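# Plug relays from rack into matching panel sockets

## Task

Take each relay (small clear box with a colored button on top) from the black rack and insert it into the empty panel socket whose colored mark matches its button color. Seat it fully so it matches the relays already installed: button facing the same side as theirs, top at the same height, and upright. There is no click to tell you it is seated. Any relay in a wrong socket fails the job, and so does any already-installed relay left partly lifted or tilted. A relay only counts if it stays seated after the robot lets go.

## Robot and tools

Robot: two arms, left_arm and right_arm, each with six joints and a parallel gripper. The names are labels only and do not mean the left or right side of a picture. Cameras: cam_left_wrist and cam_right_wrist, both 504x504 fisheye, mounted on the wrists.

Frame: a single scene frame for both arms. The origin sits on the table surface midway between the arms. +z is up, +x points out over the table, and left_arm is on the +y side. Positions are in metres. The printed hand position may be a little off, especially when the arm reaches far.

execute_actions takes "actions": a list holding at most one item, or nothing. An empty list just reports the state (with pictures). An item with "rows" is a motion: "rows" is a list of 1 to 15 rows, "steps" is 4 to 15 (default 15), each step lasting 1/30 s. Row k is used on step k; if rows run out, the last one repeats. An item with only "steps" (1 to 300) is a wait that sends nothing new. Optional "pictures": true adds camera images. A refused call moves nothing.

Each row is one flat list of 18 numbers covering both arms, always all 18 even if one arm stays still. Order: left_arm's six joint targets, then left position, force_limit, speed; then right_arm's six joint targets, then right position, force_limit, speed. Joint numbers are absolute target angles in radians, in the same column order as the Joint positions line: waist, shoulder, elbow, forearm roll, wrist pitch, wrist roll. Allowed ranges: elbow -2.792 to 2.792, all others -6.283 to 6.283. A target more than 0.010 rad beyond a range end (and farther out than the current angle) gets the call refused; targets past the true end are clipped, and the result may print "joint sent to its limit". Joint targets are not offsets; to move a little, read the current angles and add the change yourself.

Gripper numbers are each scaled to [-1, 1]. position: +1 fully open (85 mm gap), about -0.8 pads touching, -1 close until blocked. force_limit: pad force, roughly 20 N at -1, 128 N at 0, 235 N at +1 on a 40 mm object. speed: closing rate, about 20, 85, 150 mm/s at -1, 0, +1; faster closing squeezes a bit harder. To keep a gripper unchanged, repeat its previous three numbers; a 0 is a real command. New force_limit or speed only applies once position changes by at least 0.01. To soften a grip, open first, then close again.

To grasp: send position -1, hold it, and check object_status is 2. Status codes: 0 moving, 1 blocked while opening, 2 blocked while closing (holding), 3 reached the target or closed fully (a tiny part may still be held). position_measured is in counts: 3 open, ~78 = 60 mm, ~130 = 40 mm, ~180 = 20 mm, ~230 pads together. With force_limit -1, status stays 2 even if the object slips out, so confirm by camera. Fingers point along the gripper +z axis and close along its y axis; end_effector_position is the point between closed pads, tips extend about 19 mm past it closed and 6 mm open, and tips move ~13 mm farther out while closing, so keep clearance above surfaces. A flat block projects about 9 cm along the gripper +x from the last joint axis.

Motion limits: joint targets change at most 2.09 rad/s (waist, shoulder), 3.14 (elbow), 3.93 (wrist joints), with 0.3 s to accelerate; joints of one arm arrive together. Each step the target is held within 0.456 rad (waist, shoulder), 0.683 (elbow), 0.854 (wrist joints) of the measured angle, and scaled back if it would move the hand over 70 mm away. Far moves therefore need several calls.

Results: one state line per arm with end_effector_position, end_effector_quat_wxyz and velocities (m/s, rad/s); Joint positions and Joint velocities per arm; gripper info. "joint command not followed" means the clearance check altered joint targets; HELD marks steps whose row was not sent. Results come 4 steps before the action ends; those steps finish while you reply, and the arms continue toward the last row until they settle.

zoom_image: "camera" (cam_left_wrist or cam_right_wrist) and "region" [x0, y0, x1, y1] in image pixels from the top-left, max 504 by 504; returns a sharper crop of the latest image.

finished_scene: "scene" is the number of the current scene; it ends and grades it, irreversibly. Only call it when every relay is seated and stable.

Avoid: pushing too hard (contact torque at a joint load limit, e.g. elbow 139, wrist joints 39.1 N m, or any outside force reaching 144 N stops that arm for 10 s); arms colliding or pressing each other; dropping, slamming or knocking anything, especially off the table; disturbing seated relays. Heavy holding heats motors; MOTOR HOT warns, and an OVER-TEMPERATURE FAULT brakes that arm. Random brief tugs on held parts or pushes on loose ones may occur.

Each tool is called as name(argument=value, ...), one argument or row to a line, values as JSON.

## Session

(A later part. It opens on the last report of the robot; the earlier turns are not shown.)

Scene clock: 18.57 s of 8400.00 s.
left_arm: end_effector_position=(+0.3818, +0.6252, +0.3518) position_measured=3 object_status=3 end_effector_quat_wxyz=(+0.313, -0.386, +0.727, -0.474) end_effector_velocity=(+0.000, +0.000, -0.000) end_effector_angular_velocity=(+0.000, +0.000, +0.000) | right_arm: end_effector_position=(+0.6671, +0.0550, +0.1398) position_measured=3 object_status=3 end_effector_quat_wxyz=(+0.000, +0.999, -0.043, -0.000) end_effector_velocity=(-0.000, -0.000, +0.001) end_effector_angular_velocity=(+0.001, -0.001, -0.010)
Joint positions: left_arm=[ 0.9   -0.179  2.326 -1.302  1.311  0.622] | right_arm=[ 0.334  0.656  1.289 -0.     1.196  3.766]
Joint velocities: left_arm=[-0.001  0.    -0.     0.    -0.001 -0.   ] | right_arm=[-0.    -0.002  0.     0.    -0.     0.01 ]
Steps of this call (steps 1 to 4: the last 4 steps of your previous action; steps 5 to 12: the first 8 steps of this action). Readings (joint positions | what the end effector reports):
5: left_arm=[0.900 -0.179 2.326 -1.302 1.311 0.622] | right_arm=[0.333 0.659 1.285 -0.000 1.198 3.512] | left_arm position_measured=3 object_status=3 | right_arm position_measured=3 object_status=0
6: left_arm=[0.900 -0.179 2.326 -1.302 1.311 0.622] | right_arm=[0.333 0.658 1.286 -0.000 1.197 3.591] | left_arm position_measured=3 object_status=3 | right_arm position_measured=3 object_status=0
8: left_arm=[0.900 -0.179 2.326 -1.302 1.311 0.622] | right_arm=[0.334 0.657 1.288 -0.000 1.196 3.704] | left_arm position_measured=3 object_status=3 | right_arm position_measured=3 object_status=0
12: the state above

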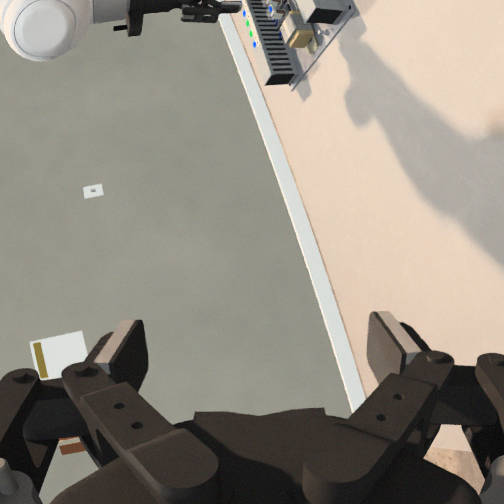

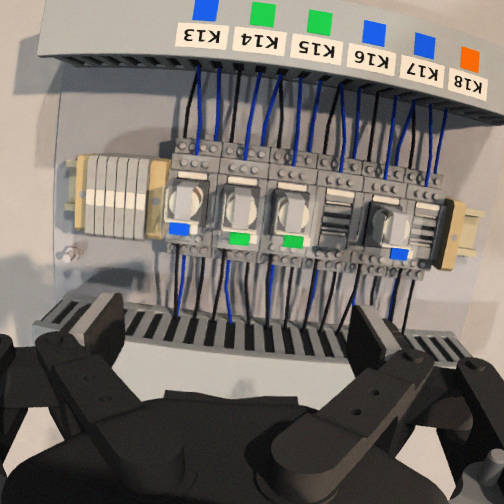

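execute_actions(
  actions=[
    {"rows":[[0.9,-0.179,2.326,-1.302,1.311,0.622,1,0,0,0.3185,0.7065,1.2400,0,1.1951,2.2275,0.15,-0.5,1]],"steps":15},
  ],
)

execute_actions(
  actions=[
    {"rows":[[0.9,-0.179,2.326,-1.302,1.311,0.622,1,0,0,0.3185,0.7065,1.2400,0,1.1951,2.2275,0.15,-0.5,1],[0.9,-0.179,2.326,-1.302,1.311,0.622,1,0,0,0.3185,0.7065,1.2400,0,1.1951,2.2275,0.15,-0.5,1],[0.9,-0.179,2.326,-1.302,1.311,0.622,1,0,0,0.3185,0.7065,1.2400,0,1.1951,2.2275,0.15,-0.5,1],[0.9,-0.179,2.326,-1.302,1.311,0.622,1,0,0,0.3185,0.7065,1.2400,0,1.1951,2.2275,0.15,-0.5,1],[0.9,-0.179,2.326,-1.302,1.311,0.622,1,0,0,0.3185,0.72,1.255,0,1.1666,2.2275,0.15,-0.5,1],[0.9,-0.179,2.326,-1.302,1.311,0.622,1,0,0,0.3185,0.7346,1.2712,0,1.1357,2.2275,0.15,-0.5,1]],"steps":15},
  ],
  pictures=true,
)

Scene clock: 19.67 s of 8400.00 s.
left_arm: end_effector_position=(+0.3818, +0.6252, +0.3518) position_measured=3 object_status=3 end_effector_quat_wxyz=(+0.313, -0.386, +0.727, -0.474) end_effector_velocity=(+0.000, -0.000, -0.001) end_effector_angular_velocity=(-0.001, +0.001, +0.000) | right_arm: end_effector_position=(+0.6867, +0.0553, +0.1261) position_measured=102 object_status=0 end_effector_quat_wxyz=(+0.000, +0.952, +0.305, +0.000) end_effector_velocity=(+0.060, +0.000, -0.045) end_effector_angular_velocity=(-0.001, +0.001, +3.696)
Joint positions: left_arm=[ 0.9   -0.179  2.326 -1.302  1.311  0.622] | right_arm=[ 0.323  0.691  1.255 -0.     1.195  3.049]
Joint velocities: left_arm=[-0.001  0.     0.001  0.    -0.001 -0.001] | right_arm=[-0.033  0.109 -0.106  0.    -0.002 -3.729]
Steps of this call (steps 1 to 4: the last 4 steps of your previous action; steps 5 to 15: the robot went on to your last target; steps 16 to 22: nothing new was sent; steps 23 to 33: the first 11 steps of this action). Readings (joint positions | what the end effector reports):
23: left_arm=[0.900 -0.179 2.326 -1.302 1.311 0.622] | right_arm=[0.334 0.656 1.289 -0.000 1.196 3.767] | left_arm position_measured=3 object_status=3 | right_arm position_measured=3 object_status=0
24: left_arm=[0.900 -0.179 2.326 -1.302 1.311 0.622] | right_arm=[0.334 0.656 1.289 -0.000 1.196 3.759] | left_arm position_measured=3 object_status=3 | right_arm position_measured=4 object_status=0
26: left_arm=[0.900 -0.179 2.326 -1.302 1.311 0.622] | right_arm=[0.333 0.660 1.285 -0.000 1.196 3.700] | left_arm position_measured=3 object_status=3 | right_arm position_measured=20 object_status=0
30: left_arm=[0.900 -0.179 2.326 -1.302 1.311 0.622] | right_arm=[0.328 0.677 1.269 -0.000 1.196 3.408] | left_arm position_measured=3 object_status=3 | right_arm position_measured=70 object_status=0
33: the state above

Scene clock: 20.17 s of 8400.00 s.
left_arm: end_effector_position=(+0.3818, +0.6252, +0.3518) position_measured=3 object_status=3 end_effector_quat_wxyz=(+0.313, -0.386, +0.727, -0.474) end_effector_velocity=(-0.000, +0.000, +0.000) end_effector_angular_velocity=(+0.000, -0.000, +0.001) | right_arm: end_effector_position=(+0.6954, +0.0553, +0.0774) position_measured=110 object_status=3 end_effector_quat_wxyz=(+0.000, +0.753, +0.658, -0.000) end_effector_velocity=(+0.008, +0.006, +0.012) end_effector_angular_velocity=(+0.017, -0.023, +0.000)
Joint positions: left_arm=[ 0.9   -0.179  2.326 -1.302  1.311  0.622] | right_arm=[ 0.318  0.735  1.271 -0.     1.136  2.228]
Joint velocities: left_arm=[ 0.001 -0.    -0.    -0.     0.    -0.   ] | right_arm=[ 0.    -0.006 -0.012  0.004 -0.01  -0.002]
Steps of this call (steps 1 to 4: the last 4 steps of your previous action; steps 5 to 15: the first 11 steps of this action). Readings (joint positions | what the end effector reports):
5: left_arm=[0.900 -0.179 2.326 -1.302 1.311 0.622] | right_arm=[0.320 0.703 1.244 -0.000 1.195 2.483] | left_arm position_measured=3 object_status=3 | right_arm position_measured=109 object_status=0
6: left_arm=[0.900 -0.179 2.326 -1.302 1.311 0.622] | right_arm=[0.319 0.704 1.242 -0.000 1.195 2.405] | left_arm position_measured=3 object_status=3 | right_arm position_measured=110 object_status=0
8: left_arm=[0.900 -0.179 2.326 -1.302 1.311 0.622] | right_arm=[0.319 0.706 1.241 -0.000 1.195 2.291] | left_arm position_measured=3 object_status=3 | right_arm position_measured=110 object_status=0
12: left_arm=[0.900 -0.179 2.326 -1.302 1.311 0.622] | right_arm=[0.319 0.725 1.262 0.000 1.154 2.228] | left_arm position_measured=3 object_status=3 | right_arm position_measured=110 object_status=3
15: the state above

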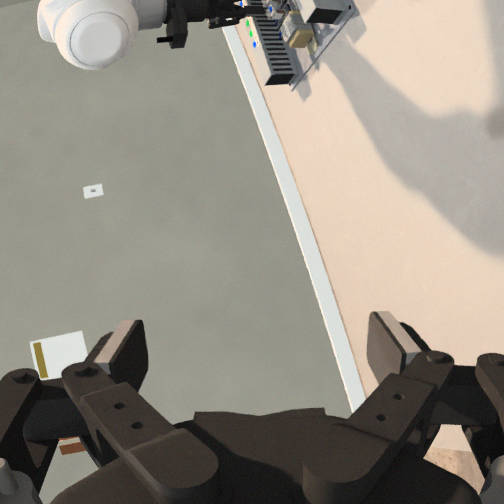

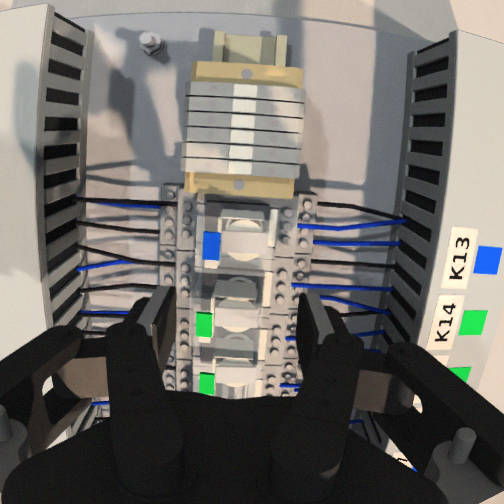

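execute_actions(
  actions=[
    {"rows":[[0.9,-0.179,2.326,-1.302,1.311,0.622,1,0,0,0.3195,0.7323,1.2752,0,1.1341,2.2285,0.15,-0.5,1],[0.9,-0.179,2.326,-1.302,1.311,0.622,1,0,0,0.3195,0.7323,1.2752,0,1.1341,2.2285,0.15,-0.5,1],[0.9,-0.179,2.326,-1.302,1.311,0.622,1,0,0,0.3195,0.7323,1.2752,0,1.1341,2.2285,0.15,-0.5,1],[0.9,-0.179,2.326,-1.302,1.311,0.622,1,0,0,0.3195,0.7323,1.2752,0,1.1341,2.2285,-1,-0.5,0]],"steps":15},
  ],
)

execute_actions(
  actions=[
    {"rows":[[0.9,-0.179,2.326,-1.302,1.311,0.622,1,0,0,0.3195,0.7323,1.2752,0,1.1341,2.2285,-1,-0.5,0]],"steps":10},
  ],
  pictures=true,
)

Scene clock: 20.93 s of 8400.00 s.
left_arm: end_effector_position=(+0.3818, +0.6252, +0.3518) position_measured=3 object_status=3 end_effector_quat_wxyz=(+0.313, -0.386, +0.727, -0.474) end_effector_velocity=(+0.000, +0.000, +0.000) end_effector_angular_velocity=(+0.000, +0.000, +0.000) | right_arm: end_effector_position=(+0.6935, +0.0554, +0.0779) position_measured=148 object_status=0 end_effector_quat_wxyz=(-0.000, +0.753, +0.658, -0.000) end_effector_velocity=(-0.003, +0.002, +0.001) end_effector_angular_velocity=(+0.003, +0.002, -0.000)
Joint positions: left_arm=[ 0.9   -0.179  2.326 -1.302  1.311  0.622] | right_arm=[0.32  0.732 1.275 0.    1.134 2.228]
Joint velocities: left_arm=[-0.    -0.    -0.    -0.    -0.001 -0.   ] | right_arm=[ 0.002 -0.002  0.002  0.004  0.     0.001]
Steps of this call (steps 1 to 4: the last 4 steps of your previous action; steps 5 to 12: the robot went on to your last target; steps 13 to 23: the first 11 steps of this action). Readings (joint positions | what the end effector reports):
13: left_arm=[0.900 -0.179 2.326 -1.302 1.311 0.622] | right_arm=[0.318 0.735 1.271 0.000 1.136 2.228] | left_arm position_measured=3 object_status=3 | right_arm position_measured=110 object_status=3
14: left_arm=[0.900 -0.179 2.326 -1.302 1.311 0.622] | right_arm=[0.319 0.734 1.273 0.000 1.135 2.228] | left_arm position_measured=3 object_status=3 | right_arm position_measured=110 object_status=3
16: left_arm=[0.900 -0.179 2.326 -1.302 1.311 0.622] | right_arm=[0.319 0.732 1.275 0.000 1.134 2.228] | left_arm position_measured=3 object_status=3 | right_arm position_measured=110 object_status=0
20: left_arm=[0.900 -0.179 2.326 -1.302 1.311 0.622] | right_arm=[0.319 0.732 1.275 0.000 1.134 2.228] | left_arm position_measured=3 object_status=3 | right_arm position_measured=126 object_status=0
23: the state above

Scene clock: 21.27 s of 8400.00 s.
left_arm: end_effector_position=(+0.3818, +0.6252, +0.3518) position_measured=3 object_status=3 end_effector_quat_wxyz=(+0.313, -0.386, +0.727, -0.474) end_effector_velocity=(+0.000, -0.001, +0.000) end_effector_angular_velocity=(-0.001, -0.001, -0.003) | right_arm: end_effector_position=(+0.6935, +0.0555, +0.0781) position_measured=166 object_status=2 end_effector_quat_wxyz=(-0.000, +0.753, +0.658, +0.000) end_effector_velocity=(-0.000, +0.000, -0.000) end_effector_angular_velocity=(-0.000, +0.000, +0.000)
Joint positions: left_arm=[ 0.9   -0.179  2.326 -1.302  1.311  0.622] | right_arm=[0.32  0.732 1.275 0.    1.134 2.228]
Joint velocities: left_arm=[-0.002  0.     0.     0.     0.002  0.   ] | right_arm=[ 0.  0.  0. -0.  0.  0.]
Steps of this call (steps 1 to 4: the last 4 steps of your previous action; steps 5 to 10: the first 6 steps of this action). Readings (joint positions | what the end effector reports):
5: left_arm=[0.900 -0.179 2.326 -1.302 1.311 0.622] | right_arm=[0.320 0.732 1.275 0.000 1.134 2.228] | left_arm position_measured=3 object_status=3 | right_arm position_measured=166 object_status=0
6: left_arm=[0.900 -0.179 2.326 -1.302 1.311 0.622] | right_arm=[0.320 0.732 1.275 0.000 1.134 2.228] | left_arm position_measured=3 object_status=3 | right_arm position_measured=166 object_status=0
8: left_arm=[0.900 -0.179 2.326 -1.302 1.311 0.622] | right_arm=[0.320 0.732 1.275 0.000 1.134 2.228] | left_arm position_measured=3 object_status=3 | right_arm position_measured=166 object_status=2
10: the state above

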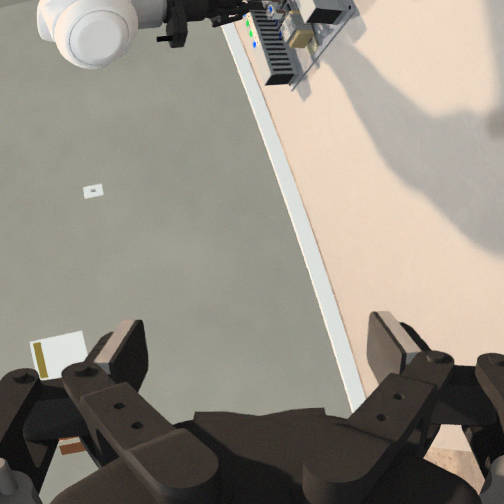

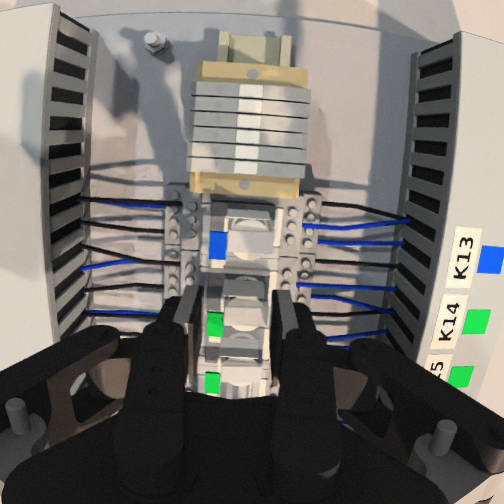

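execute_actions(
  actions=[
    {"rows":[[0.9,-0.179,2.326,-1.302,1.311,0.622,1,0,0,0.3199,0.7328,1.2743,0,1.1345,2.2289,-1,-0.5,0],[0.9,-0.179,2.326,-1.302,1.311,0.622,1,0,0,0.3203,0.7333,1.2734,0,1.1349,2.2293,-1,-0.5,0],[0.9,-0.179,2.326,-1.302,1.311,0.622,1,0,0,0.3208,0.7338,1.2724,0,1.1354,2.2298,-1,-0.5,0],[0.9,-0.179,2.326,-1.302,1.311,0.622,1,0,0,0.3212,0.7343,1.2715,0,1.1358,2.2302,-1,-0.5,0],[0.9,-0.179,2.326,-1.302,1.311,0.622,1,0,0,0.3212,0.7343,1.2715,0,1.1358,2.2302,-1,-0.5,0],[0.9,-0.179,2.326,-1.302,1.311,0.622,1,0,0,0.3212,0.7343,1.2715,0,1.1358,2.2302,-1,-0.5,0],[0.9,-0.179,2.326,-1.302,1.311,0.622,1,0,0,0.3212,0.7343,1.2715,0,1.1358,2.2302,-1,-0.5,0],[0.9,-0.179,2.326,-1.302,1.311,0.622,1,0,0,0.3212,0.7343,1.2715,0,1.1358,2.2302,-1,-0.5,0],[0.9,-0.179,2.326,-1.302,1.311,0.622,1,0,0,0.3212,0.7343,1.2715,0,1.1358,2.2302,0.15,-0.6,1]],"steps":15},
  ],
  pictures=true,
)

Scene clock: 23.13 s of 8400.00 s.
left_arm: end_effector_position=(+0.3818, +0.6252, +0.3518) position_measured=3 object_status=3 end_effector_quat_wxyz=(+0.313, -0.386, +0.727, -0.474) end_effector_velocity=(+0.000, -0.000, -0.000) end_effector_angular_velocity=(+0.000, +0.000, +0.000) | right_arm: end_effector_position=(+0.6939, +0.0573, +0.0778) position_measured=159 object_status=0 end_effector_quat_wxyz=(+0.000, +0.753, +0.658, -0.000) end_effector_velocity=(-0.001, +0.001, -0.001) end_effector_angular_velocity=(-0.001, +0.001, +0.002)
Joint positions: left_arm=[ 0.9   -0.179  2.326 -1.302  1.311  0.622] | right_arm=[ 0.321  0.735  1.272 -0.     1.136  2.23 ]
Joint velocities: left_arm=[-0.001 -0.    -0.    -0.    -0.001 -0.   ] | right_arm=[ 0.001  0.002 -0.    -0.001 -0.    -0.   ]
Steps of this call (steps 1 to 4: the last 4 steps of your previous action; steps 5 to 15: the robot went on to your last target; steps 16 to 45: nothing new was sent; steps 46 to 56: the first 11 steps of this action). Readings (joint positions | what the end effector reports):
46: left_arm=[0.900 -0.179 2.326 -1.302 1.311 0.622] | right_arm=[0.320 0.732 1.275 -0.000 1.134 2.229] | left_arm position_measured=3 object_status=3 | right_arm position_measured=166 object_status=2
47: left_arm=[0.900 -0.179 2.326 -1.302 1.311 0.622] | right_arm=[0.320 0.733 1.275 -0.000 1.134 2.229] | left_arm position_measured=3 object_status=3 | right_arm position_measured=166 object_status=2
49: left_arm=[0.900 -0.179 2.326 -1.302 1.311 0.622] | right_arm=[0.320 0.734 1.273 -0.000 1.135 2.230] | left_arm position_measured=3 object_status=3 | right_arm position_measured=166 object_status=2
53: left_arm=[0.900 -0.179 2.326 -1.302 1.311 0.622] | right_arm=[0.321 0.734 1.272 -0.000 1.136 2.230] | left_arm position_measured=3 object_status=3 | right_arm position_measured=166 object_status=2
56: the state above

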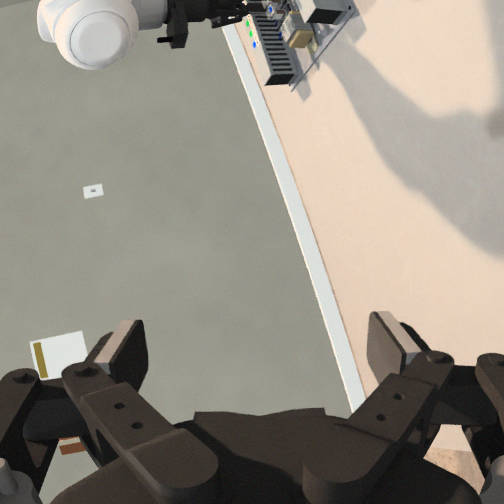

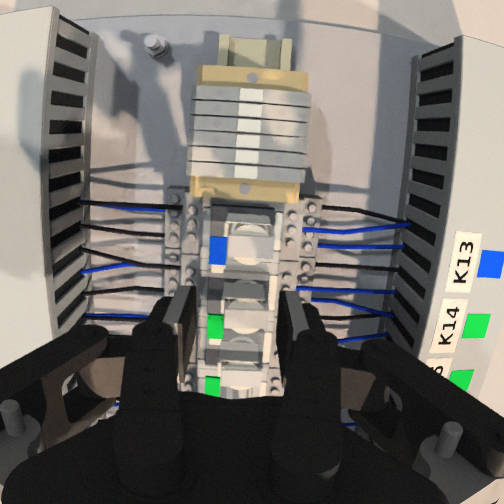

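execute_actions(
  actions=[
    {"rows":[[0.9,-0.179,2.326,-1.302,1.311,0.622,1,0,0,0.3212,0.7343,1.2715,0,1.1358,2.2302,0.15,-0.6,1],[0.9,-0.179,2.326,-1.302,1.311,0.622,1,0,0,0.3212,0.7343,1.2715,0,1.1358,2.2302,0.15,-0.6,1],[0.9,-0.179,2.326,-1.302,1.311,0.622,1,0,0,0.3212,0.6942,1.2234,0,1.224,2.2302,0.15,-0.6,1]],"steps":15},
  ],
  pictures=true,
)

zoom_image(
  camera="cam_right_wrist",
  region=[180,180,310,350],
)

Scene clock: 23.73 s of 8400.00 s.
left_arm: end_effector_position=(+0.3818, +0.6252, +0.3518) position_measured=3 object_status=3 end_effector_quat_wxyz=(+0.313, -0.386, +0.727, -0.474) end_effector_velocity=(+0.000, +0.000, +0.000) end_effector_angular_velocity=(+0.001, -0.000, +0.001) | right_arm: end_effector_position=(+0.6937, +0.0573, +0.1400) position_measured=110 object_status=3 end_effector_quat_wxyz=(-0.000, +0.753, +0.658, +0.000) end_effector_velocity=(+0.001, +0.001, -0.001) end_effector_angular_velocity=(-0.000, -0.000, +0.001)
Joint positions: left_arm=[ 0.9   -0.179  2.326 -1.302  1.311  0.622] | right_arm=[0.321 0.694 1.224 0.    1.224 2.23 ]
Joint velocities: left_arm=[ 0.    -0.    -0.     0.    -0.001  0.001] | right_arm=[ 0.     0.002 -0.003 -0.     0.001 -0.   ]
Steps of this call (steps 1 to 4: the last 4 steps of your previous action; steps 5 to 7: the robot went on to your last target; steps 8 to 18: the first 11 steps of this action). Readings (joint positions | what the end effector reports):
8: left_arm=[0.900 -0.179 2.326 -1.302 1.311 0.622] | right_arm=[0.321 0.735 1.272 -0.000 1.136 2.230] | left_arm position_measured=3 object_status=3 | right_arm position_measured=110 object_status=0
9: left_arm=[0.900 -0.179 2.326 -1.302 1.311 0.622] | right_arm=[0.321 0.735 1.272 -0.000 1.136 2.230] | left_arm position_measured=3 object_status=3 | right_arm position_measured=110 object_status=0
11: left_arm=[0.900 -0.179 2.326 -1.302 1.311 0.622] | right_arm=[0.321 0.732 1.268 -0.000 1.143 2.230] | left_arm position_measured=3 object_status=3 | right_arm position_measured=110 object_status=0
15: left_arm=[0.900 -0.179 2.326 -1.302 1.311 0.622] | right_arm=[0.321 0.694 1.223 0.000 1.222 2.230] | left_arm position_measured=3 object_status=3 | right_arm position_measured=110 object_status=3
18: the state above

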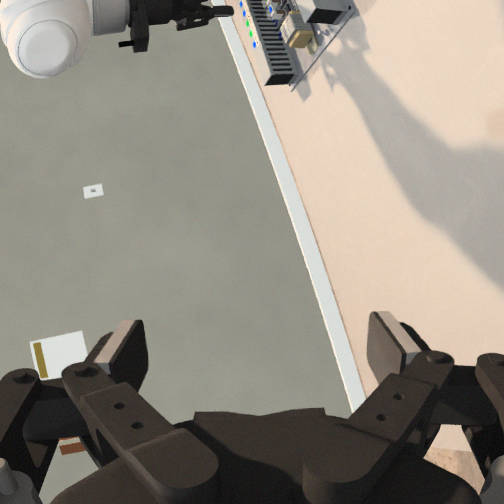

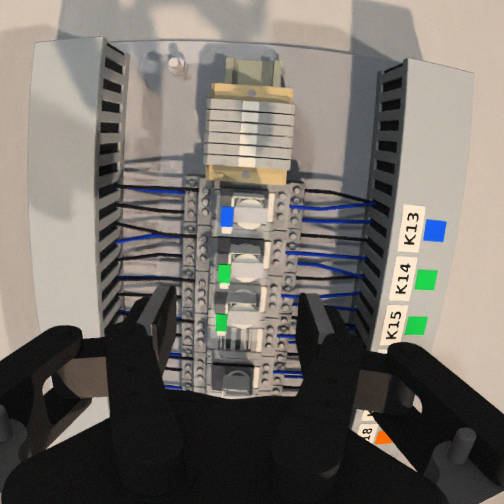

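Region (180, 180, 310, 350) of cam_right_wrist's 504x504 image, scaled by 2.965, with more detail than that image has; it fills the left 385 columns of this view, and the rest is white.

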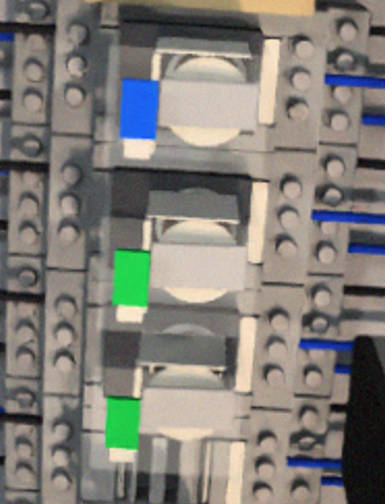

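execute_actions(
  actions=[
    {"rows":[[0.9,-0.179,2.326,-1.302,1.311,0.622,1,0,0,0.3212,0.6942,1.2234,0,1.224,2.2302,-1,-0.6,1],[0.9,-0.179,2.326,-1.302,1.311,0.622,1,0,0,0.3212,0.6942,1.2234,0,1.224,2.2302,-1,-0.6,1],[0.9,-0.179,2.326,-1.302,1.311,0.622,1,0,0,0.3212,0.6942,1.2234,0,1.224,2.2302,-1,-0.6,1],[0.9,-0.179,2.326,-1.302,1.311,0.622,1,0,0,0.3212,0.6942,1.2234,0,1.224,2.2302,-1,-0.6,1],[0.9,-0.179,2.326,-1.302,1.311,0.622,1,0,0,0.3212,0.705,1.2375,0,1.1991,2.2302,-1,-0.6,1],[0.9,-0.179,2.326,-1.302,1.311,0.622,1,0,0,0.3212,0.705,1.2375,0,1.1991,2.2302,-1,-0.6,1],[0.9,-0.179,2.326,-1.302,1.311,0.622,1,0,0,0.3212,0.705,1.2375,0,1.1991,2.2302,-1,-0.6,1],[0.9,-0.179,2.326,-1.302,1.311,0.622,1,0,0,0.3212,0.713,1.2475,0,1.1811,2.2302,-1,-0.6,1],[0.9,-0.179,2.326,-1.302,1.311,0.622,1,0,0,0.3212,0.713,1.2475,0,1.1811,2.2302,-1,-0.6,1],[0.9,-0.179,2.326,-1.302,1.311,0.622,1,0,0,0.3212,0.7222,1.2582,0,1.1612,2.2302,-1,-0.6,1]],"steps":15},
  ],
)

execute_actions(
  actions=[
    {"rows":[[0.9,-0.179,2.326,-1.302,1.311,0.622,1,0,0,0.3212,0.7222,1.2582,0,1.1612,2.2302,-1,-0.6,1],[0.9,-0.179,2.326,-1.302,1.311,0.622,1,0,0,0.3212,0.7229,1.2590,0,1.1597,2.2302,-1,-0.6,1],[0.9,-0.179,2.326,-1.302,1.311,0.622,1,0,0,0.3212,0.7236,1.2597,0,1.1583,2.2302,-1,-0.6,1],[0.9,-0.179,2.326,-1.302,1.311,0.622,1,0,0,0.3212,0.7243,1.2605,0,1.1568,2.2302,-1,-0.6,1],[0.9,-0.179,2.326,-1.302,1.311,0.622,1,0,0,0.3212,0.7250,1.2612,0,1.1554,2.2302,-1,-0.6,1],[0.9,-0.179,2.326,-1.302,1.311,0.622,1,0,0,0.3212,0.7257,1.2620,0,1.1539,2.2302,-1,-0.6,1],[0.9,-0.179,2.326,-1.302,1.311,0.622,1,0,0,0.3212,0.7264,1.2627,0,1.1525,2.2302,-1,-0.6,1],[0.9,-0.179,2.326,-1.302,1.311,0.622,1,0,0,0.3212,0.7270,1.2635,0,1.1511,2.2302,-1,-0.6,1],[0.9,-0.179,2.326,-1.302,1.311,0.622,1,0,0,0.3212,0.7277,1.2642,0,1.1497,2.2302,-1,-0.6,1],[0.9,-0.179,2.326,-1.302,1.311,0.622,1,0,0,0.3212,0.7284,1.2650,0,1.1482,2.2302,-1,-0.6,1],[0.9,-0.179,2.326,-1.302,1.311,0.622,1,0,0,0.3212,0.7290,1.2657,0,1.1469,2.2302,-1,-0.6,1]],"steps":15},
  ],
)

execute_actions(
  actions=[
    {"rows":[[0.9,-0.179,2.326,-1.302,1.311,0.622,1,0,0,0.3212,0.7290,1.2657,0,1.1469,2.2302,-1,-0.6,1],[0.9,-0.179,2.326,-1.302,1.311,0.622,1,0,0,0.3212,0.7290,1.2657,0,1.1469,2.2302,-1,-0.6,1],[0.9,-0.179,2.326,-1.302,1.311,0.622,1,0,0,0.3212,0.7290,1.2657,0,1.1469,2.2302,-1,-0.6,1],[0.9,-0.179,2.326,-1.302,1.311,0.622,1,0,0,0.3212,0.6942,1.2234,0,1.224,2.2302,-1,-0.6,1],[0.9,-0.179,2.326,-1.302,1.311,0.622,1,0,0,0.3212,0.6942,1.2234,0,1.224,2.2302,-1,-0.6,1],[0.9,-0.179,2.326,-1.302,1.311,0.622,1,0,0,0.3212,0.6942,1.2234,0,1.224,2.2302,0.15,-0.5,1]],"steps":15},
  ],
)

execute_actions(
  actions=[
    {"rows":[[0.9,-0.179,2.326,-1.302,1.311,0.622,1,0,0,0.3212,0.6942,1.2234,0,1.224,2.2302,0.15,-0.5,1]],"steps":8},
  ],
  pictures=true,
)

zoom_image(
  camera="cam_right_wrist",
  region=[180,180,310,350],
)

Scene clock: 24.70 s of 8400.00 s.
left_arm: end_effector_position=(+0.3818, +0.6252, +0.3518) position_measured=3 object_status=3 end_effector_quat_wxyz=(+0.313, -0.386, +0.727, -0.474) end_effector_velocity=(+0.000, -0.000, +0.000) end_effector_angular_velocity=(-0.002, +0.001, +0.000) | right_arm: end_effector_position=(+0.6940, +0.0574, +0.1052) position_measured=216 object_status=0 end_effector_quat_wxyz=(+0.000, +0.753, +0.658, -0.000) end_effector_velocity=(+0.010, +0.005, -0.209) end_effector_angular_velocity=(+0.019, -0.032, -0.000)
Joint positions: left_arm=[ 0.9   -0.179  2.326 -1.302  1.311  0.622] | right_arm=[ 0.321  0.716  1.251 -0.     1.175  2.23 ]
Joint velocities: left_arm=[-0.     0.    -0.     0.     0.001 -0.002] | right_arm=[-0.     0.138  0.159  0.    -0.333 -0.   ]
Steps of this call (steps 1 to 4: the last 4 steps of your previous action; steps 5 to 15: the robot went on to your last target; steps 16 to 18: nothing new was sent; steps 19 to 29: the first 11 steps of this action). Readings (joint positions | what the end effector reports):
19: left_arm=[0.900 -0.179 2.326 -1.302 1.311 0.622] | right_arm=[0.321 0.694 1.223 -0.000 1.224 2.230] | left_arm position_measured=3 object_status=3 | right_arm position_measured=110 object_status=0
20: left_arm=[0.900 -0.179 2.326 -1.302 1.311 0.622] | right_arm=[0.321 0.694 1.223 -0.000 1.224 2.230] | left_arm position_measured=3 object_status=3 | right_arm position_measured=111 object_status=0
22: left_arm=[0.900 -0.179 2.326 -1.302 1.311 0.622] | right_arm=[0.321 0.694 1.223 -0.000 1.224 2.230] | left_arm position_measured=3 object_status=3 | right_arm position_measured=127 object_status=0
26: left_arm=[0.900 -0.179 2.326 -1.302 1.311 0.622] | right_arm=[0.321 0.705 1.238 -0.000 1.201 2.230] | left_arm position_measured=3 object_status=3 | right_arm position_measured=177 object_status=0
29: the state above

Scene clock: 25.20 s of 8400.00 s.
left_arm: end_effector_position=(+0.3818, +0.6252, +0.3518) position_measured=3 object_status=3 end_effector_quat_wxyz=(+0.313, -0.386, +0.727, -0.474) end_effector_velocity=(+0.000, -0.001, -0.000) end_effector_angular_velocity=(+0.000, +0.000, -0.001) | right_arm: end_effector_position=(+0.6941, +0.0575, +0.0877) position_measured=231 object_status=3 end_effector_quat_wxyz=(+0.000, +0.753, +0.658, +0.000) end_effector_velocity=(+0.002, +0.003, -0.021) end_effector_angular_velocity=(+0.007, -0.008, +0.000)
Joint positions: left_arm=[ 0.9   -0.179  2.326 -1.302  1.311  0.622] | right_arm=[0.321 0.728 1.264 0.    1.149 2.23 ]
Joint velocities: left_arm=[-0.001 -0.     0.001 -0.    -0.     0.001] | right_arm=[ 0.001  0.014  0.016  0.002 -0.04  -0.   ]
Steps of this call (steps 1 to 4: the last 4 steps of your previous action; steps 5 to 15: the first 11 steps of this action). Readings (joint positions | what the end effector reports):
5: left_arm=[0.900 -0.179 2.326 -1.302 1.311 0.622] | right_arm=[0.321 0.723 1.258 -0.000 1.161 2.230] | left_arm position_measured=3 object_status=3 | right_arm position_measured=231 object_status=0
6: left_arm=[0.900 -0.179 2.326 -1.302 1.311 0.622] | right_arm=[0.321 0.723 1.258 -0.000 1.161 2.230] | left_arm position_measured=3 object_status=3 | right_arm position_measured=231 object_status=0
8: left_arm=[0.900 -0.179 2.326 -1.302 1.311 0.622] | right_arm=[0.321 0.723 1.259 -0.000 1.159 2.230] | left_arm position_measured=3 object_status=3 | right_arm position_measured=231 object_status=3
12: left_arm=[0.900 -0.179 2.326 -1.302 1.311 0.622] | right_arm=[0.321 0.726 1.262 -0.000 1.153 2.230] | left_arm position_measured=3 object_status=3 | right_arm position_measured=231 object_status=3
15: the state above

Scene clock: 25.70 s of 8400.00 s.
left_arm: end_effector_position=(+0.3818, +0.6252, +0.3518) position_measured=3 object_status=3 end_effector_quat_wxyz=(+0.313, -0.386, +0.727, -0.474) end_effector_velocity=(-0.000, +0.001, +0.001) end_effector_angular_velocity=(+0.000, -0.001, +0.001) | right_arm: end_effector_position=(+0.6936, +0.0573, +0.1396) position_measured=190 object_status=0 end_effector_quat_wxyz=(-0.000, +0.753, +0.658, -0.000) end_effector_velocity=(+0.001, +0.001, +0.003) end_effector_angular_velocity=(+0.001, -0.002, +0.001)
Joint positions: left_arm=[ 0.9   -0.179  2.326 -1.302  1.311  0.622] | right_arm=[0.321 0.694 1.224 0.    1.224 2.23 ]
Joint velocities: left_arm=[ 0.002  0.    -0.001  0.     0.001 -0.   ] | right_arm=[ 0.001 -0.    -0.004 -0.     0.002 -0.   ]
Steps of this call (steps 1 to 4: the last 4 steps of your previous action; steps 5 to 15: the first 11 steps of this action). Readings (joint positions | what the end effector reports):
5: left_arm=[0.900 -0.179 2.326 -1.302 1.311 0.622] | right_arm=[0.321 0.729 1.265 0.000 1.147 2.230] | left_arm position_measured=3 object_status=3 | right_arm position_measured=231 object_status=3
6: left_arm=[0.900 -0.179 2.326 -1.302 1.311 0.622] | right_arm=[0.321 0.729 1.266 0.000 1.147 2.230] | left_arm position_measured=3 object_status=3 | right_arm position_measured=231 object_status=3
8: left_arm=[0.900 -0.179 2.326 -1.302 1.311 0.622] | right_arm=[0.321 0.729 1.266 0.000 1.147 2.230] | left_arm position_measured=3 object_status=3 | right_arm position_measured=231 object_status=3
12: left_arm=[0.900 -0.179 2.326 -1.302 1.311 0.622] | right_arm=[0.321 0.697 1.225 0.000 1.218 2.230] | left_arm position_measured=3 object_status=3 | right_arm position_measured=224 object_status=0
15: the state above

Scene clock: 25.97 s of 8400.00 s.
left_arm: end_effector_position=(+0.3818, +0.6252, +0.3518) position_measured=3 object_status=3 end_effector_quat_wxyz=(+0.313, -0.386, +0.727, -0.474) end_effector_velocity=(-0.000, -0.000, -0.000) end_effector_angular_velocity=(+0.002, -0.000, -0.000) | right_arm: end_effector_position=(+0.6938, +0.0574, +0.1399) position_measured=112 object_status=0 end_effector_quat_wxyz=(+0.000, +0.753, +0.658, +0.000) end_effector_velocity=(+0.001, -0.001, -0.001) end_effector_angular_velocity=(-0.001, +0.001, -0.001)
Joint positions: left_arm=[ 0.9   -0.179  2.326 -1.302  1.311  0.622] | right_arm=[0.321 0.694 1.223 0.    1.224 2.23 ]
Joint velocities: left_arm=[-0.    -0.     0.001  0.    -0.001  0.002] | right_arm=[-0.002  0.001 -0.    -0.001  0.     0.   ]
Steps of this call (steps 1 to 4: the last 4 steps of your previous action; steps 5 to 8: the first 4 steps of this action). Readings (joint positions | what the end effector reports):
5: left_arm=[0.900 -0.179 2.326 -1.302 1.311 0.622] | right_arm=[0.321 0.694 1.223 0.000 1.224 2.230] | left_arm position_measured=3 object_status=3 | right_arm position_measured=125 object_status=0
6: left_arm=[0.900 -0.179 2.326 -1.302 1.311 0.622] | right_arm=[0.321 0.694 1.223 0.000 1.224 2.230] | left_arm position_measured=3 object_status=3 | right_arm position_measured=118 object_status=0
8: the state above

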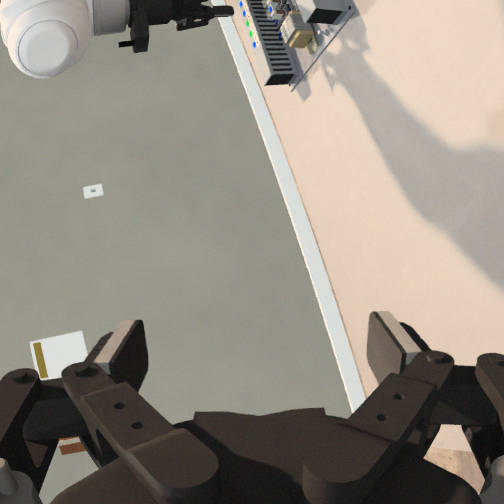

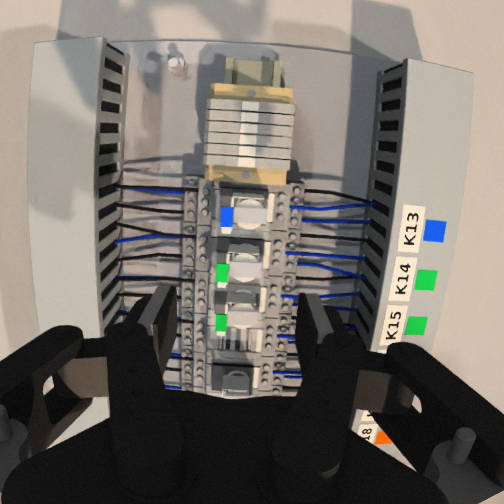

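Region (180, 180, 310, 350) of cam_right_wrist's 504x504 image, scaled by 2.965, with more detail than that image has; it fills the left 385 columns of this view, and the rest is white.

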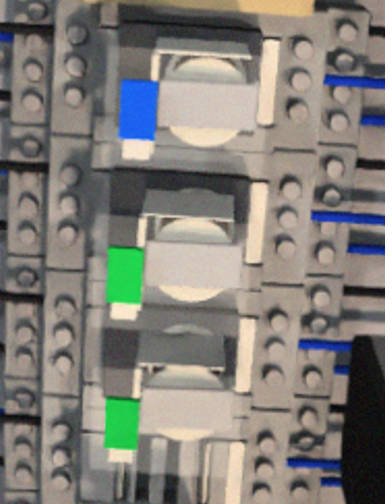

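execute_actions(
  actions=[
    {"rows":[[0.9,-0.179,2.326,-1.302,1.311,0.622,1,0,0,0.3203,0.6962,1.2199,0,1.2255,2.2293,-1,-0.6,1],[0.9,-0.179,2.326,-1.302,1.311,0.622,1,0,0,0.3203,0.6962,1.2199,0,1.2255,2.2293,-1,-0.6,1],[0.9,-0.179,2.326,-1.302,1.311,0.622,1,0,0,0.3203,0.6962,1.2199,0,1.2255,2.2293,-1,-0.6,1],[0.9,-0.179,2.326,-1.302,1.311,0.622,1,0,0,0.3203,0.6962,1.2199,0,1.2255,2.2293,-1,-0.6,1],[0.9,-0.179,2.326,-1.302,1.311,0.622,1,0,0,0.3203,0.707,1.234,0,1.2006,2.2293,-1,-0.6,1],[0.9,-0.179,2.326,-1.302,1.311,0.622,1,0,0,0.3203,0.707,1.234,0,1.2006,2.2293,-1,-0.6,1],[0.9,-0.179,2.326,-1.302,1.311,0.622,1,0,0,0.3203,0.707,1.234,0,1.2006,2.2293,-1,-0.6,1],[0.9,-0.179,2.326,-1.302,1.311,0.622,1,0,0,0.3203,0.715,1.244,0,1.1826,2.2293,-1,-0.6,1],[0.9,-0.179,2.326,-1.302,1.311,0.622,1,0,0,0.3203,0.715,1.244,0,1.1826,2.2293,-1,-0.6,1],[0.9,-0.179,2.326,-1.302,1.311,0.622,1,0,0,0.3203,0.7255,1.2562,0,1.1599,2.2293,-1,-0.6,1]],"steps":15},
  ],
)

execute_actions(
  actions=[
    {"rows":[[0.9,-0.179,2.326,-1.302,1.311,0.622,1,0,0,0.3203,0.7255,1.2562,0,1.1599,2.2293,-1,-0.6,1],[0.9,-0.179,2.326,-1.302,1.311,0.622,1,0,0,0.3203,0.7255,1.2562,0,1.1599,2.2293,-1,-0.6,1],[0.9,-0.179,2.326,-1.302,1.311,0.622,1,0,0,0.3203,0.7262,1.2569,0,1.1585,2.2293,-1,-0.6,1],[0.9,-0.179,2.326,-1.302,1.311,0.622,1,0,0,0.3203,0.7269,1.2577,0,1.1570,2.2293,-1,-0.6,1],[0.9,-0.179,2.326,-1.302,1.311,0.622,1,0,0,0.3203,0.7276,1.2584,0,1.1556,2.2293,-1,-0.6,1],[0.9,-0.179,2.326,-1.302,1.311,0.622,1,0,0,0.3203,0.7283,1.2592,0,1.1541,2.2293,-1,-0.6,1],[0.9,-0.179,2.326,-1.302,1.311,0.622,1,0,0,0.3203,0.7290,1.2599,0,1.1527,2.2293,-1,-0.6,1],[0.9,-0.179,2.326,-1.302,1.311,0.622,1,0,0,0.3203,0.7297,1.2607,0,1.1512,2.2293,-1,-0.6,1],[0.9,-0.179,2.326,-1.302,1.311,0.622,1,0,0,0.3203,0.7304,1.2614,0,1.1498,2.2293,-1,-0.6,1],[0.9,-0.179,2.326,-1.302,1.311,0.622,1,0,0,0.3203,0.7310,1.2622,0,1.1484,2.2293,-1,-0.6,1],[0.9,-0.179,2.326,-1.302,1.311,0.622,1,0,0,0.3203,0.7313,1.2625,0,1.1478,2.2293,-1,-0.6,1]],"steps":15},
  ],
)

execute_actions(
  actions=[
    {"rows":[[0.9,-0.179,2.326,-1.302,1.311,0.622,1,0,0,0.3203,0.7313,1.2625,0,1.1478,2.2293,-1,-0.6,1],[0.9,-0.179,2.326,-1.302,1.311,0.622,1,0,0,0.3203,0.7313,1.2625,0,1.1478,2.2293,-1,-0.6,1],[0.9,-0.179,2.326,-1.302,1.311,0.622,1,0,0,0.3212,0.6942,1.2234,0,1.224,2.2302,-1,-0.6,1],[0.9,-0.179,2.326,-1.302,1.311,0.622,1,0,0,0.3212,0.6942,1.2234,0,1.224,2.2302,-1,-0.6,1],[0.9,-0.179,2.326,-1.302,1.311,0.622,1,0,0,0.3212,0.6942,1.2234,0,1.224,2.2302,0.15,-0.5,1]],"steps":15},
  ],
)

execute_actions(
  actions=[
    {"rows":[[0.9,-0.179,2.326,-1.302,1.311,0.622,1,0,0,0.3212,0.6942,1.2234,0,1.224,2.2302,0.15,-0.5,1]],"steps":8},
  ],
  pictures=true,
)

zoom_image(
  camera="cam_right_wrist",
  region=[180,180,310,350],
)

Scene clock: 27.57 s of 8400.00 s.
left_arm: end_effector_position=(+0.3818, +0.6252, +0.3518) position_measured=3 object_status=3 end_effector_quat_wxyz=(+0.313, -0.386, +0.727, -0.474) end_effector_velocity=(+0.000, +0.001, +0.000) end_effector_angular_velocity=(+0.002, -0.000, +0.002) | right_arm: end_effector_position=(+0.6956, +0.0574, +0.1047) position_measured=216 object_status=0 end_effector_quat_wxyz=(+0.000, +0.753, +0.658, -0.000) end_effector_velocity=(+0.011, +0.007, -0.228) end_effector_angular_velocity=(+0.021, -0.037, +0.001)
Joint positions: left_arm=[ 0.9   -0.179  2.326 -1.302  1.311  0.622] | right_arm=[ 0.32   0.718  1.248 -0.     1.175  2.229]
Joint velocities: left_arm=[ 0.     0.    -0.001  0.    -0.002  0.001] | right_arm=[ 0.001  0.149  0.174 -0.    -0.366 -0.001]
Steps of this call (steps 1 to 4: the last 4 steps of your previous action; steps 5 to 15: the robot went on to your last target; steps 16 to 37: nothing new was sent; steps 38 to 48: the first 11 steps of this action). Readings (joint positions | what the end effector reports):
38: left_arm=[0.900 -0.179 2.326 -1.302 1.311 0.622] | right_arm=[0.321 0.694 1.223 -0.000 1.224 2.230] | left_arm position_measured=3 object_status=3 | right_arm position_measured=110 object_status=0
39: left_arm=[0.900 -0.179 2.326 -1.302 1.311 0.622] | right_arm=[0.321 0.695 1.221 -0.000 1.225 2.230] | left_arm position_measured=3 object_status=3 | right_arm position_measured=111 object_status=0
41: left_arm=[0.900 -0.179 2.326 -1.302 1.311 0.622] | right_arm=[0.320 0.696 1.220 -0.000 1.225 2.230] | left_arm position_measured=3 object_status=3 | right_arm position_measured=127 object_status=0
45: left_arm=[0.900 -0.179 2.326 -1.302 1.311 0.622] | right_arm=[0.320 0.707 1.234 -0.000 1.202 2.230] | left_arm position_measured=3 object_status=3 | right_arm position_measured=177 object_status=0
48: the state above

Scene clock: 28.07 s of 8400.00 s.
left_arm: end_effector_position=(+0.3818, +0.6252, +0.3518) position_measured=3 object_status=3 end_effector_quat_wxyz=(+0.313, -0.386, +0.727, -0.474) end_effector_velocity=(-0.000, -0.000, -0.000) end_effector_angular_velocity=(-0.001, +0.000, -0.000) | right_arm: end_effector_position=(+0.6957, +0.0574, +0.0866) position_measured=231 object_status=3 end_effector_quat_wxyz=(+0.000, +0.753, +0.658, +0.000) end_effector_velocity=(+0.006, +0.004, -0.010) end_effector_angular_velocity=(+0.012, -0.018, -0.001)
Joint positions: left_arm=[ 0.9   -0.179  2.326 -1.302  1.311  0.622] | right_arm=[ 0.32   0.73   1.262 -0.     1.149  2.229]
Joint velocities: left_arm=[ 0.     0.     0.    -0.     0.001 -0.   ] | right_arm=[-0.     0.008  0.005  0.002 -0.035 -0.   ]
Steps of this call (steps 1 to 4: the last 4 steps of your previous action; steps 5 to 15: the first 11 steps of this action). Readings (joint positions | what the end effector reports):
5: left_arm=[0.900 -0.179 2.326 -1.302 1.311 0.622] | right_arm=[0.320 0.726 1.256 -0.000 1.160 2.229] | left_arm position_measured=3 object_status=3 | right_arm position_measured=231 object_status=0
6: left_arm=[0.900 -0.179 2.326 -1.302 1.311 0.622] | right_arm=[0.320 0.726 1.256 -0.000 1.160 2.229] | left_arm position_measured=3 object_status=3 | right_arm position_measured=231 object_status=0
8: left_arm=[0.900 -0.179 2.326 -1.302 1.311 0.622] | right_arm=[0.320 0.726 1.256 -0.000 1.159 2.229] | left_arm position_measured=3 object_status=3 | right_arm position_measured=231 object_status=3
12: left_arm=[0.900 -0.179 2.326 -1.302 1.311 0.622] | right_arm=[0.320 0.728 1.259 -0.000 1.154 2.229] | left_arm position_measured=3 object_status=3 | right_arm position_measured=231 object_status=3
15: the state above

Scene clock: 28.57 s of 8400.00 s.
left_arm: end_effector_position=(+0.3818, +0.6252, +0.3518) position_measured=3 object_status=3 end_effector_quat_wxyz=(+0.313, -0.386, +0.727, -0.474) end_effector_velocity=(-0.000, -0.000, -0.000) end_effector_angular_velocity=(+0.001, -0.001, -0.001) | right_arm: end_effector_position=(+0.6936, +0.0574, +0.1397) position_measured=177 object_status=0 end_effector_quat_wxyz=(-0.000, +0.753, +0.658, -0.000) end_effector_velocity=(-0.001, -0.000, -0.002) end_effector_angular_velocity=(-0.003, +0.004, -0.002)
Joint positions: left_arm=[ 0.9   -0.179  2.326 -1.302  1.311  0.622] | right_arm=[0.321 0.694 1.224 0.    1.224 2.23 ]
Joint velocities: left_arm=[-0.    -0.     0.     0.     0.001  0.001] | right_arm=[ 0.     0.003 -0.    -0.     0.002  0.002]
Steps of this call (steps 1 to 4: the last 4 steps of your previous action; steps 5 to 15: the first 11 steps of this action). Readings (joint positions | what the end effector reports):
5: left_arm=[0.900 -0.179 2.326 -1.302 1.311 0.622] | right_arm=[0.320 0.731 1.262 0.000 1.148 2.229] | left_arm position_measured=3 object_status=3 | right_arm position_measured=231 object_status=3
6: left_arm=[0.900 -0.179 2.326 -1.302 1.311 0.622] | right_arm=[0.320 0.731 1.262 0.000 1.148 2.229] | left_arm position_measured=3 object_status=3 | right_arm position_measured=231 object_status=3
8: left_arm=[0.900 -0.179 2.326 -1.302 1.311 0.622] | right_arm=[0.320 0.729 1.260 0.000 1.154 2.229] | left_arm position_measured=3 object_status=3 | right_arm position_measured=231 object_status=3
12: left_arm=[0.900 -0.179 2.326 -1.302 1.311 0.622] | right_arm=[0.321 0.694 1.223 0.000 1.223 2.230] | left_arm position_measured=3 object_status=3 | right_arm position_measured=214 object_status=0
15: the state above

Scene clock: 28.83 s of 8400.00 s.
left_arm: end_effector_position=(+0.3818, +0.6252, +0.3518) position_measured=3 object_status=3 end_effector_quat_wxyz=(+0.313, -0.386, +0.727, -0.474) end_effector_velocity=(+0.000, -0.000, +0.000) end_effector_angular_velocity=(+0.001, -0.001, -0.002) | right_arm: end_effector_position=(+0.6938, +0.0574, +0.1399) position_measured=111 object_status=0 end_effector_quat_wxyz=(+0.000, +0.753, +0.658, +0.000) end_effector_velocity=(+0.001, -0.001, +0.001) end_effector_angular_velocity=(+0.000, -0.001, -0.001)
Joint positions: left_arm=[ 0.9   -0.179  2.326 -1.302  1.311  0.622] | right_arm=[0.321 0.694 1.223 0.    1.224 2.23 ]
Joint velocities: left_arm=[-0.001  0.    -0.001  0.     0.001  0.002] | right_arm=[-0.001 -0.001 -0.    -0.001  0.     0.   ]
Steps of this call (steps 1 to 4: the last 4 steps of your previous action; steps 5 to 8: the first 4 steps of this action). Readings (joint positions | what the end effector reports):
5: left_arm=[0.900 -0.179 2.326 -1.302 1.311 0.622] | right_arm=[0.321 0.694 1.223 0.000 1.224 2.230] | left_arm position_measured=3 object_status=3 | right_arm position_measured=118 object_status=0
6: left_arm=[0.900 -0.179 2.326 -1.302 1.311 0.622] | right_arm=[0.321 0.694 1.223 0.000 1.224 2.230] | left_arm position_measured=3 object_status=3 | right_arm position_measured=114 object_status=0
8: the state above

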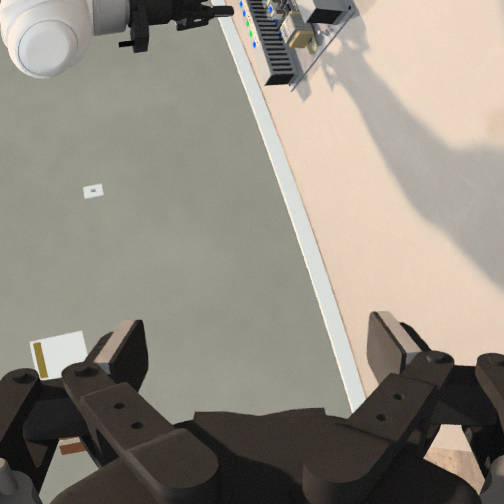

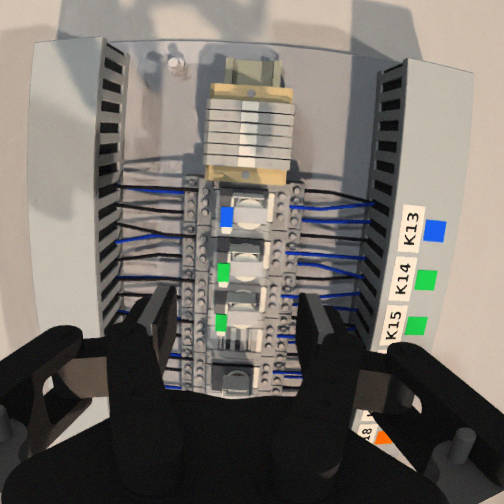

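Region (180, 180, 310, 350) of cam_right_wrist's 504x504 image, scaled by 2.965, with more detail than that image has; it fills the left 385 columns of this view, and the rest is white.

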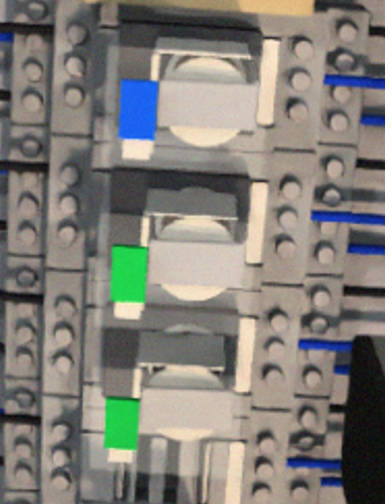

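execute_actions(
  actions=[
    {"rows":[[0.9,-0.179,2.326,-1.302,1.311,0.622,1,0,0,0.0580,0.4923,1.5823,0,1.067,5.3846,0.15,-0.5,1]],"steps":15},
  ],
)

execute_actions(
  actions=[
    {"rows":[[0.9,-0.179,2.326,-1.302,1.311,0.622,1,0,0,0.0580,0.4923,1.5823,0,1.067,5.3846,0.15,-0.5,1]],"steps":15},
  ],
)

execute_actions(
  actions=[
    {"rows":[[0.9,-0.179,2.326,-1.302,1.311,0.622,1,0,0,0.0580,0.4923,1.5823,0,1.067,5.3846,0.15,-0.5,1]],"steps":12},
  ],
  pictures=true,
)

Scene clock: 29.63 s of 8400.00 s.
left_arm: end_effector_position=(+0.3818, +0.6252, +0.3518) position_measured=3 object_status=3 end_effector_quat_wxyz=(+0.313, -0.386, +0.727, -0.474) end_effector_velocity=(-0.000, -0.001, -0.000) end_effector_angular_velocity=(-0.001, +0.000, -0.001) | right_arm: end_effector_position=(+0.6909, -0.0688, +0.1365) position_measured=110 object_status=3 end_effector_quat_wxyz=(+0.000, +0.917, +0.400, -0.000) end_effector_velocity=(-0.049, -0.403, -0.013) end_effector_angular_velocity=(-0.001, -0.003, -2.540)
Joint positions: left_arm=[ 0.9   -0.179  2.326 -1.302  1.311  0.622] | right_arm=[ 0.196  0.599  1.394 -0.     1.15   2.719]
Joint velocities: left_arm=[-0.001 -0.     0.001 -0.     0.    -0.001] | right_arm=[-0.409 -0.316  0.558 -0.    -0.244  2.131]
Steps of this call (steps 1 to 4: the last 4 steps of your previous action; steps 5 to 13: the robot went on to your last target; steps 14 to 24: the first 11 steps of this action). Readings (joint positions | what the end effector reports):
14: left_arm=[0.900 -0.179 2.326 -1.302 1.311 0.622] | right_arm=[0.321 0.694 1.223 0.000 1.224 2.231] | left_arm position_measured=3 object_status=3 | right_arm position_measured=110 object_status=3
15: left_arm=[0.900 -0.179 2.326 -1.302 1.311 0.622] | right_arm=[0.319 0.693 1.226 -0.000 1.223 2.238] | left_arm position_measured=3 object_status=3 | right_arm position_measured=110 object_status=3
17: left_arm=[0.900 -0.179 2.326 -1.302 1.311 0.622] | right_arm=[0.302 0.680 1.250 -0.000 1.213 2.294] | left_arm position_measured=3 object_status=3 | right_arm position_measured=110 object_status=3
21: left_arm=[0.900 -0.179 2.326 -1.302 1.311 0.622] | right_arm=[0.239 0.632 1.335 -0.000 1.176 2.519] | left_arm position_measured=3 object_status=3 | right_arm position_measured=110 object_status=3
24: the state above

Scene clock: 30.13 s of 8400.00 s.
left_arm: end_effector_position=(+0.3818, +0.6252, +0.3518) position_measured=3 object_status=3 end_effector_quat_wxyz=(+0.313, -0.386, +0.727, -0.474) end_effector_velocity=(-0.000, +0.000, -0.000) end_effector_angular_velocity=(+0.001, -0.000, +0.001) | right_arm: end_effector_position=(+0.6625, -0.1919, +0.1303) position_measured=110 object_status=3 end_effector_quat_wxyz=(+0.000, +0.887, -0.462, -0.000) end_effector_velocity=(-0.017, -0.051, -0.003) end_effector_angular_velocity=(-0.000, -0.001, -3.748)
Joint positions: left_arm=[ 0.9   -0.179  2.326 -1.302  1.311  0.622] | right_arm=[ 0.066  0.498  1.572 -0.     1.072  4.371]
Joint velocities: left_arm=[ 0.001 -0.     0.    -0.    -0.     0.001] | right_arm=[-0.056 -0.044  0.076 -0.001 -0.033  3.692]
Steps of this call (steps 1 to 4: the last 4 steps of your previous action; steps 5 to 15: the first 11 steps of this action). Readings (joint positions | what the end effector reports):
5: left_arm=[0.900 -0.179 2.326 -1.302 1.311 0.622] | right_arm=[0.132 0.549 1.481 -0.000 1.111 3.148] | left_arm position_measured=3 object_status=3 | right_arm position_measured=110 object_status=3
6: left_arm=[0.900 -0.179 2.326 -1.302 1.311 0.622] | right_arm=[0.121 0.541 1.497 -0.000 1.105 3.254] | left_arm position_measured=3 object_status=3 | right_arm position_measured=110 object_status=3
8: left_arm=[0.900 -0.179 2.326 -1.302 1.311 0.622] | right_arm=[0.100 0.525 1.525 -0.000 1.092 3.494] | left_arm position_measured=3 object_status=3 | right_arm position_measured=110 object_status=3
12: left_arm=[0.900 -0.179 2.326 -1.302 1.311 0.622] | right_arm=[0.074 0.505 1.560 -0.000 1.077 3.995] | left_arm position_measured=3 object_status=3 | right_arm position_measured=110 object_status=3
15: the state above

Scene clock: 30.53 s of 8400.00 s.
left_arm: end_effector_position=(+0.3818, +0.6252, +0.3518) position_measured=3 object_status=3 end_effector_quat_wxyz=(+0.313, -0.386, +0.727, -0.474) end_effector_velocity=(+0.000, +0.001, -0.000) end_effector_angular_velocity=(-0.000, +0.001, +0.002) | right_arm: end_effector_position=(+0.6600, -0.1989, +0.1298) position_measured=110 object_status=3 end_effector_quat_wxyz=(-0.000, -0.550, +0.835, -0.000) end_effector_velocity=(-0.000, +0.000, +0.000) end_effector_angular_velocity=(-0.000, -0.000, -0.197)
Joint positions: left_arm=[ 0.9   -0.179  2.326 -1.302  1.311  0.622] | right_arm=[ 0.058  0.492  1.582 -0.     1.067  5.381]
Joint velocities: left_arm=[ 0.     0.    -0.     0.    -0.002 -0.001] | right_arm=[ 0.    -0.     0.    -0.    -0.     0.197]
Steps of this call (steps 1 to 4: the last 4 steps of your previous action; steps 5 to 12: the first 8 steps of this action). Readings (joint positions | what the end effector reports):
5: left_arm=[0.900 -0.179 2.326 -1.302 1.311 0.622] | right_arm=[0.060 0.494 1.579 -0.000 1.068 4.981] | left_arm position_measured=3 object_status=3 | right_arm position_measured=110 object_status=3
6: left_arm=[0.900 -0.179 2.326 -1.302 1.311 0.622] | right_arm=[0.060 0.494 1.580 -0.000 1.068 5.081] | left_arm position_measured=3 object_status=3 | right_arm position_measured=110 object_status=3
8: left_arm=[0.900 -0.179 2.326 -1.302 1.311 0.622] | right_arm=[0.059 0.493 1.581 -0.000 1.067 5.239] | left_arm position_measured=3 object_status=3 | right_arm position_measured=110 object_status=3
12: the state above

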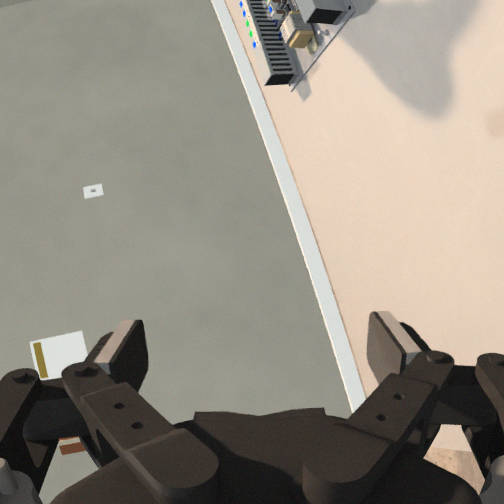

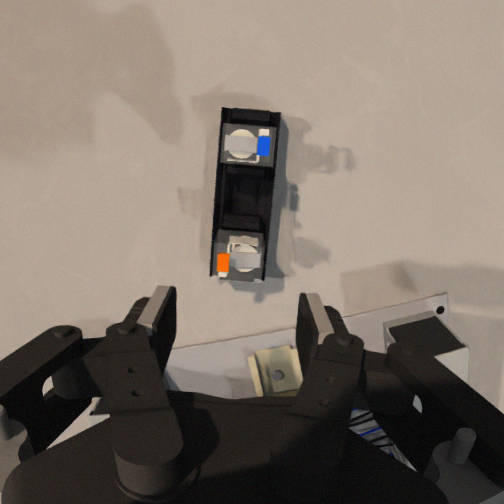

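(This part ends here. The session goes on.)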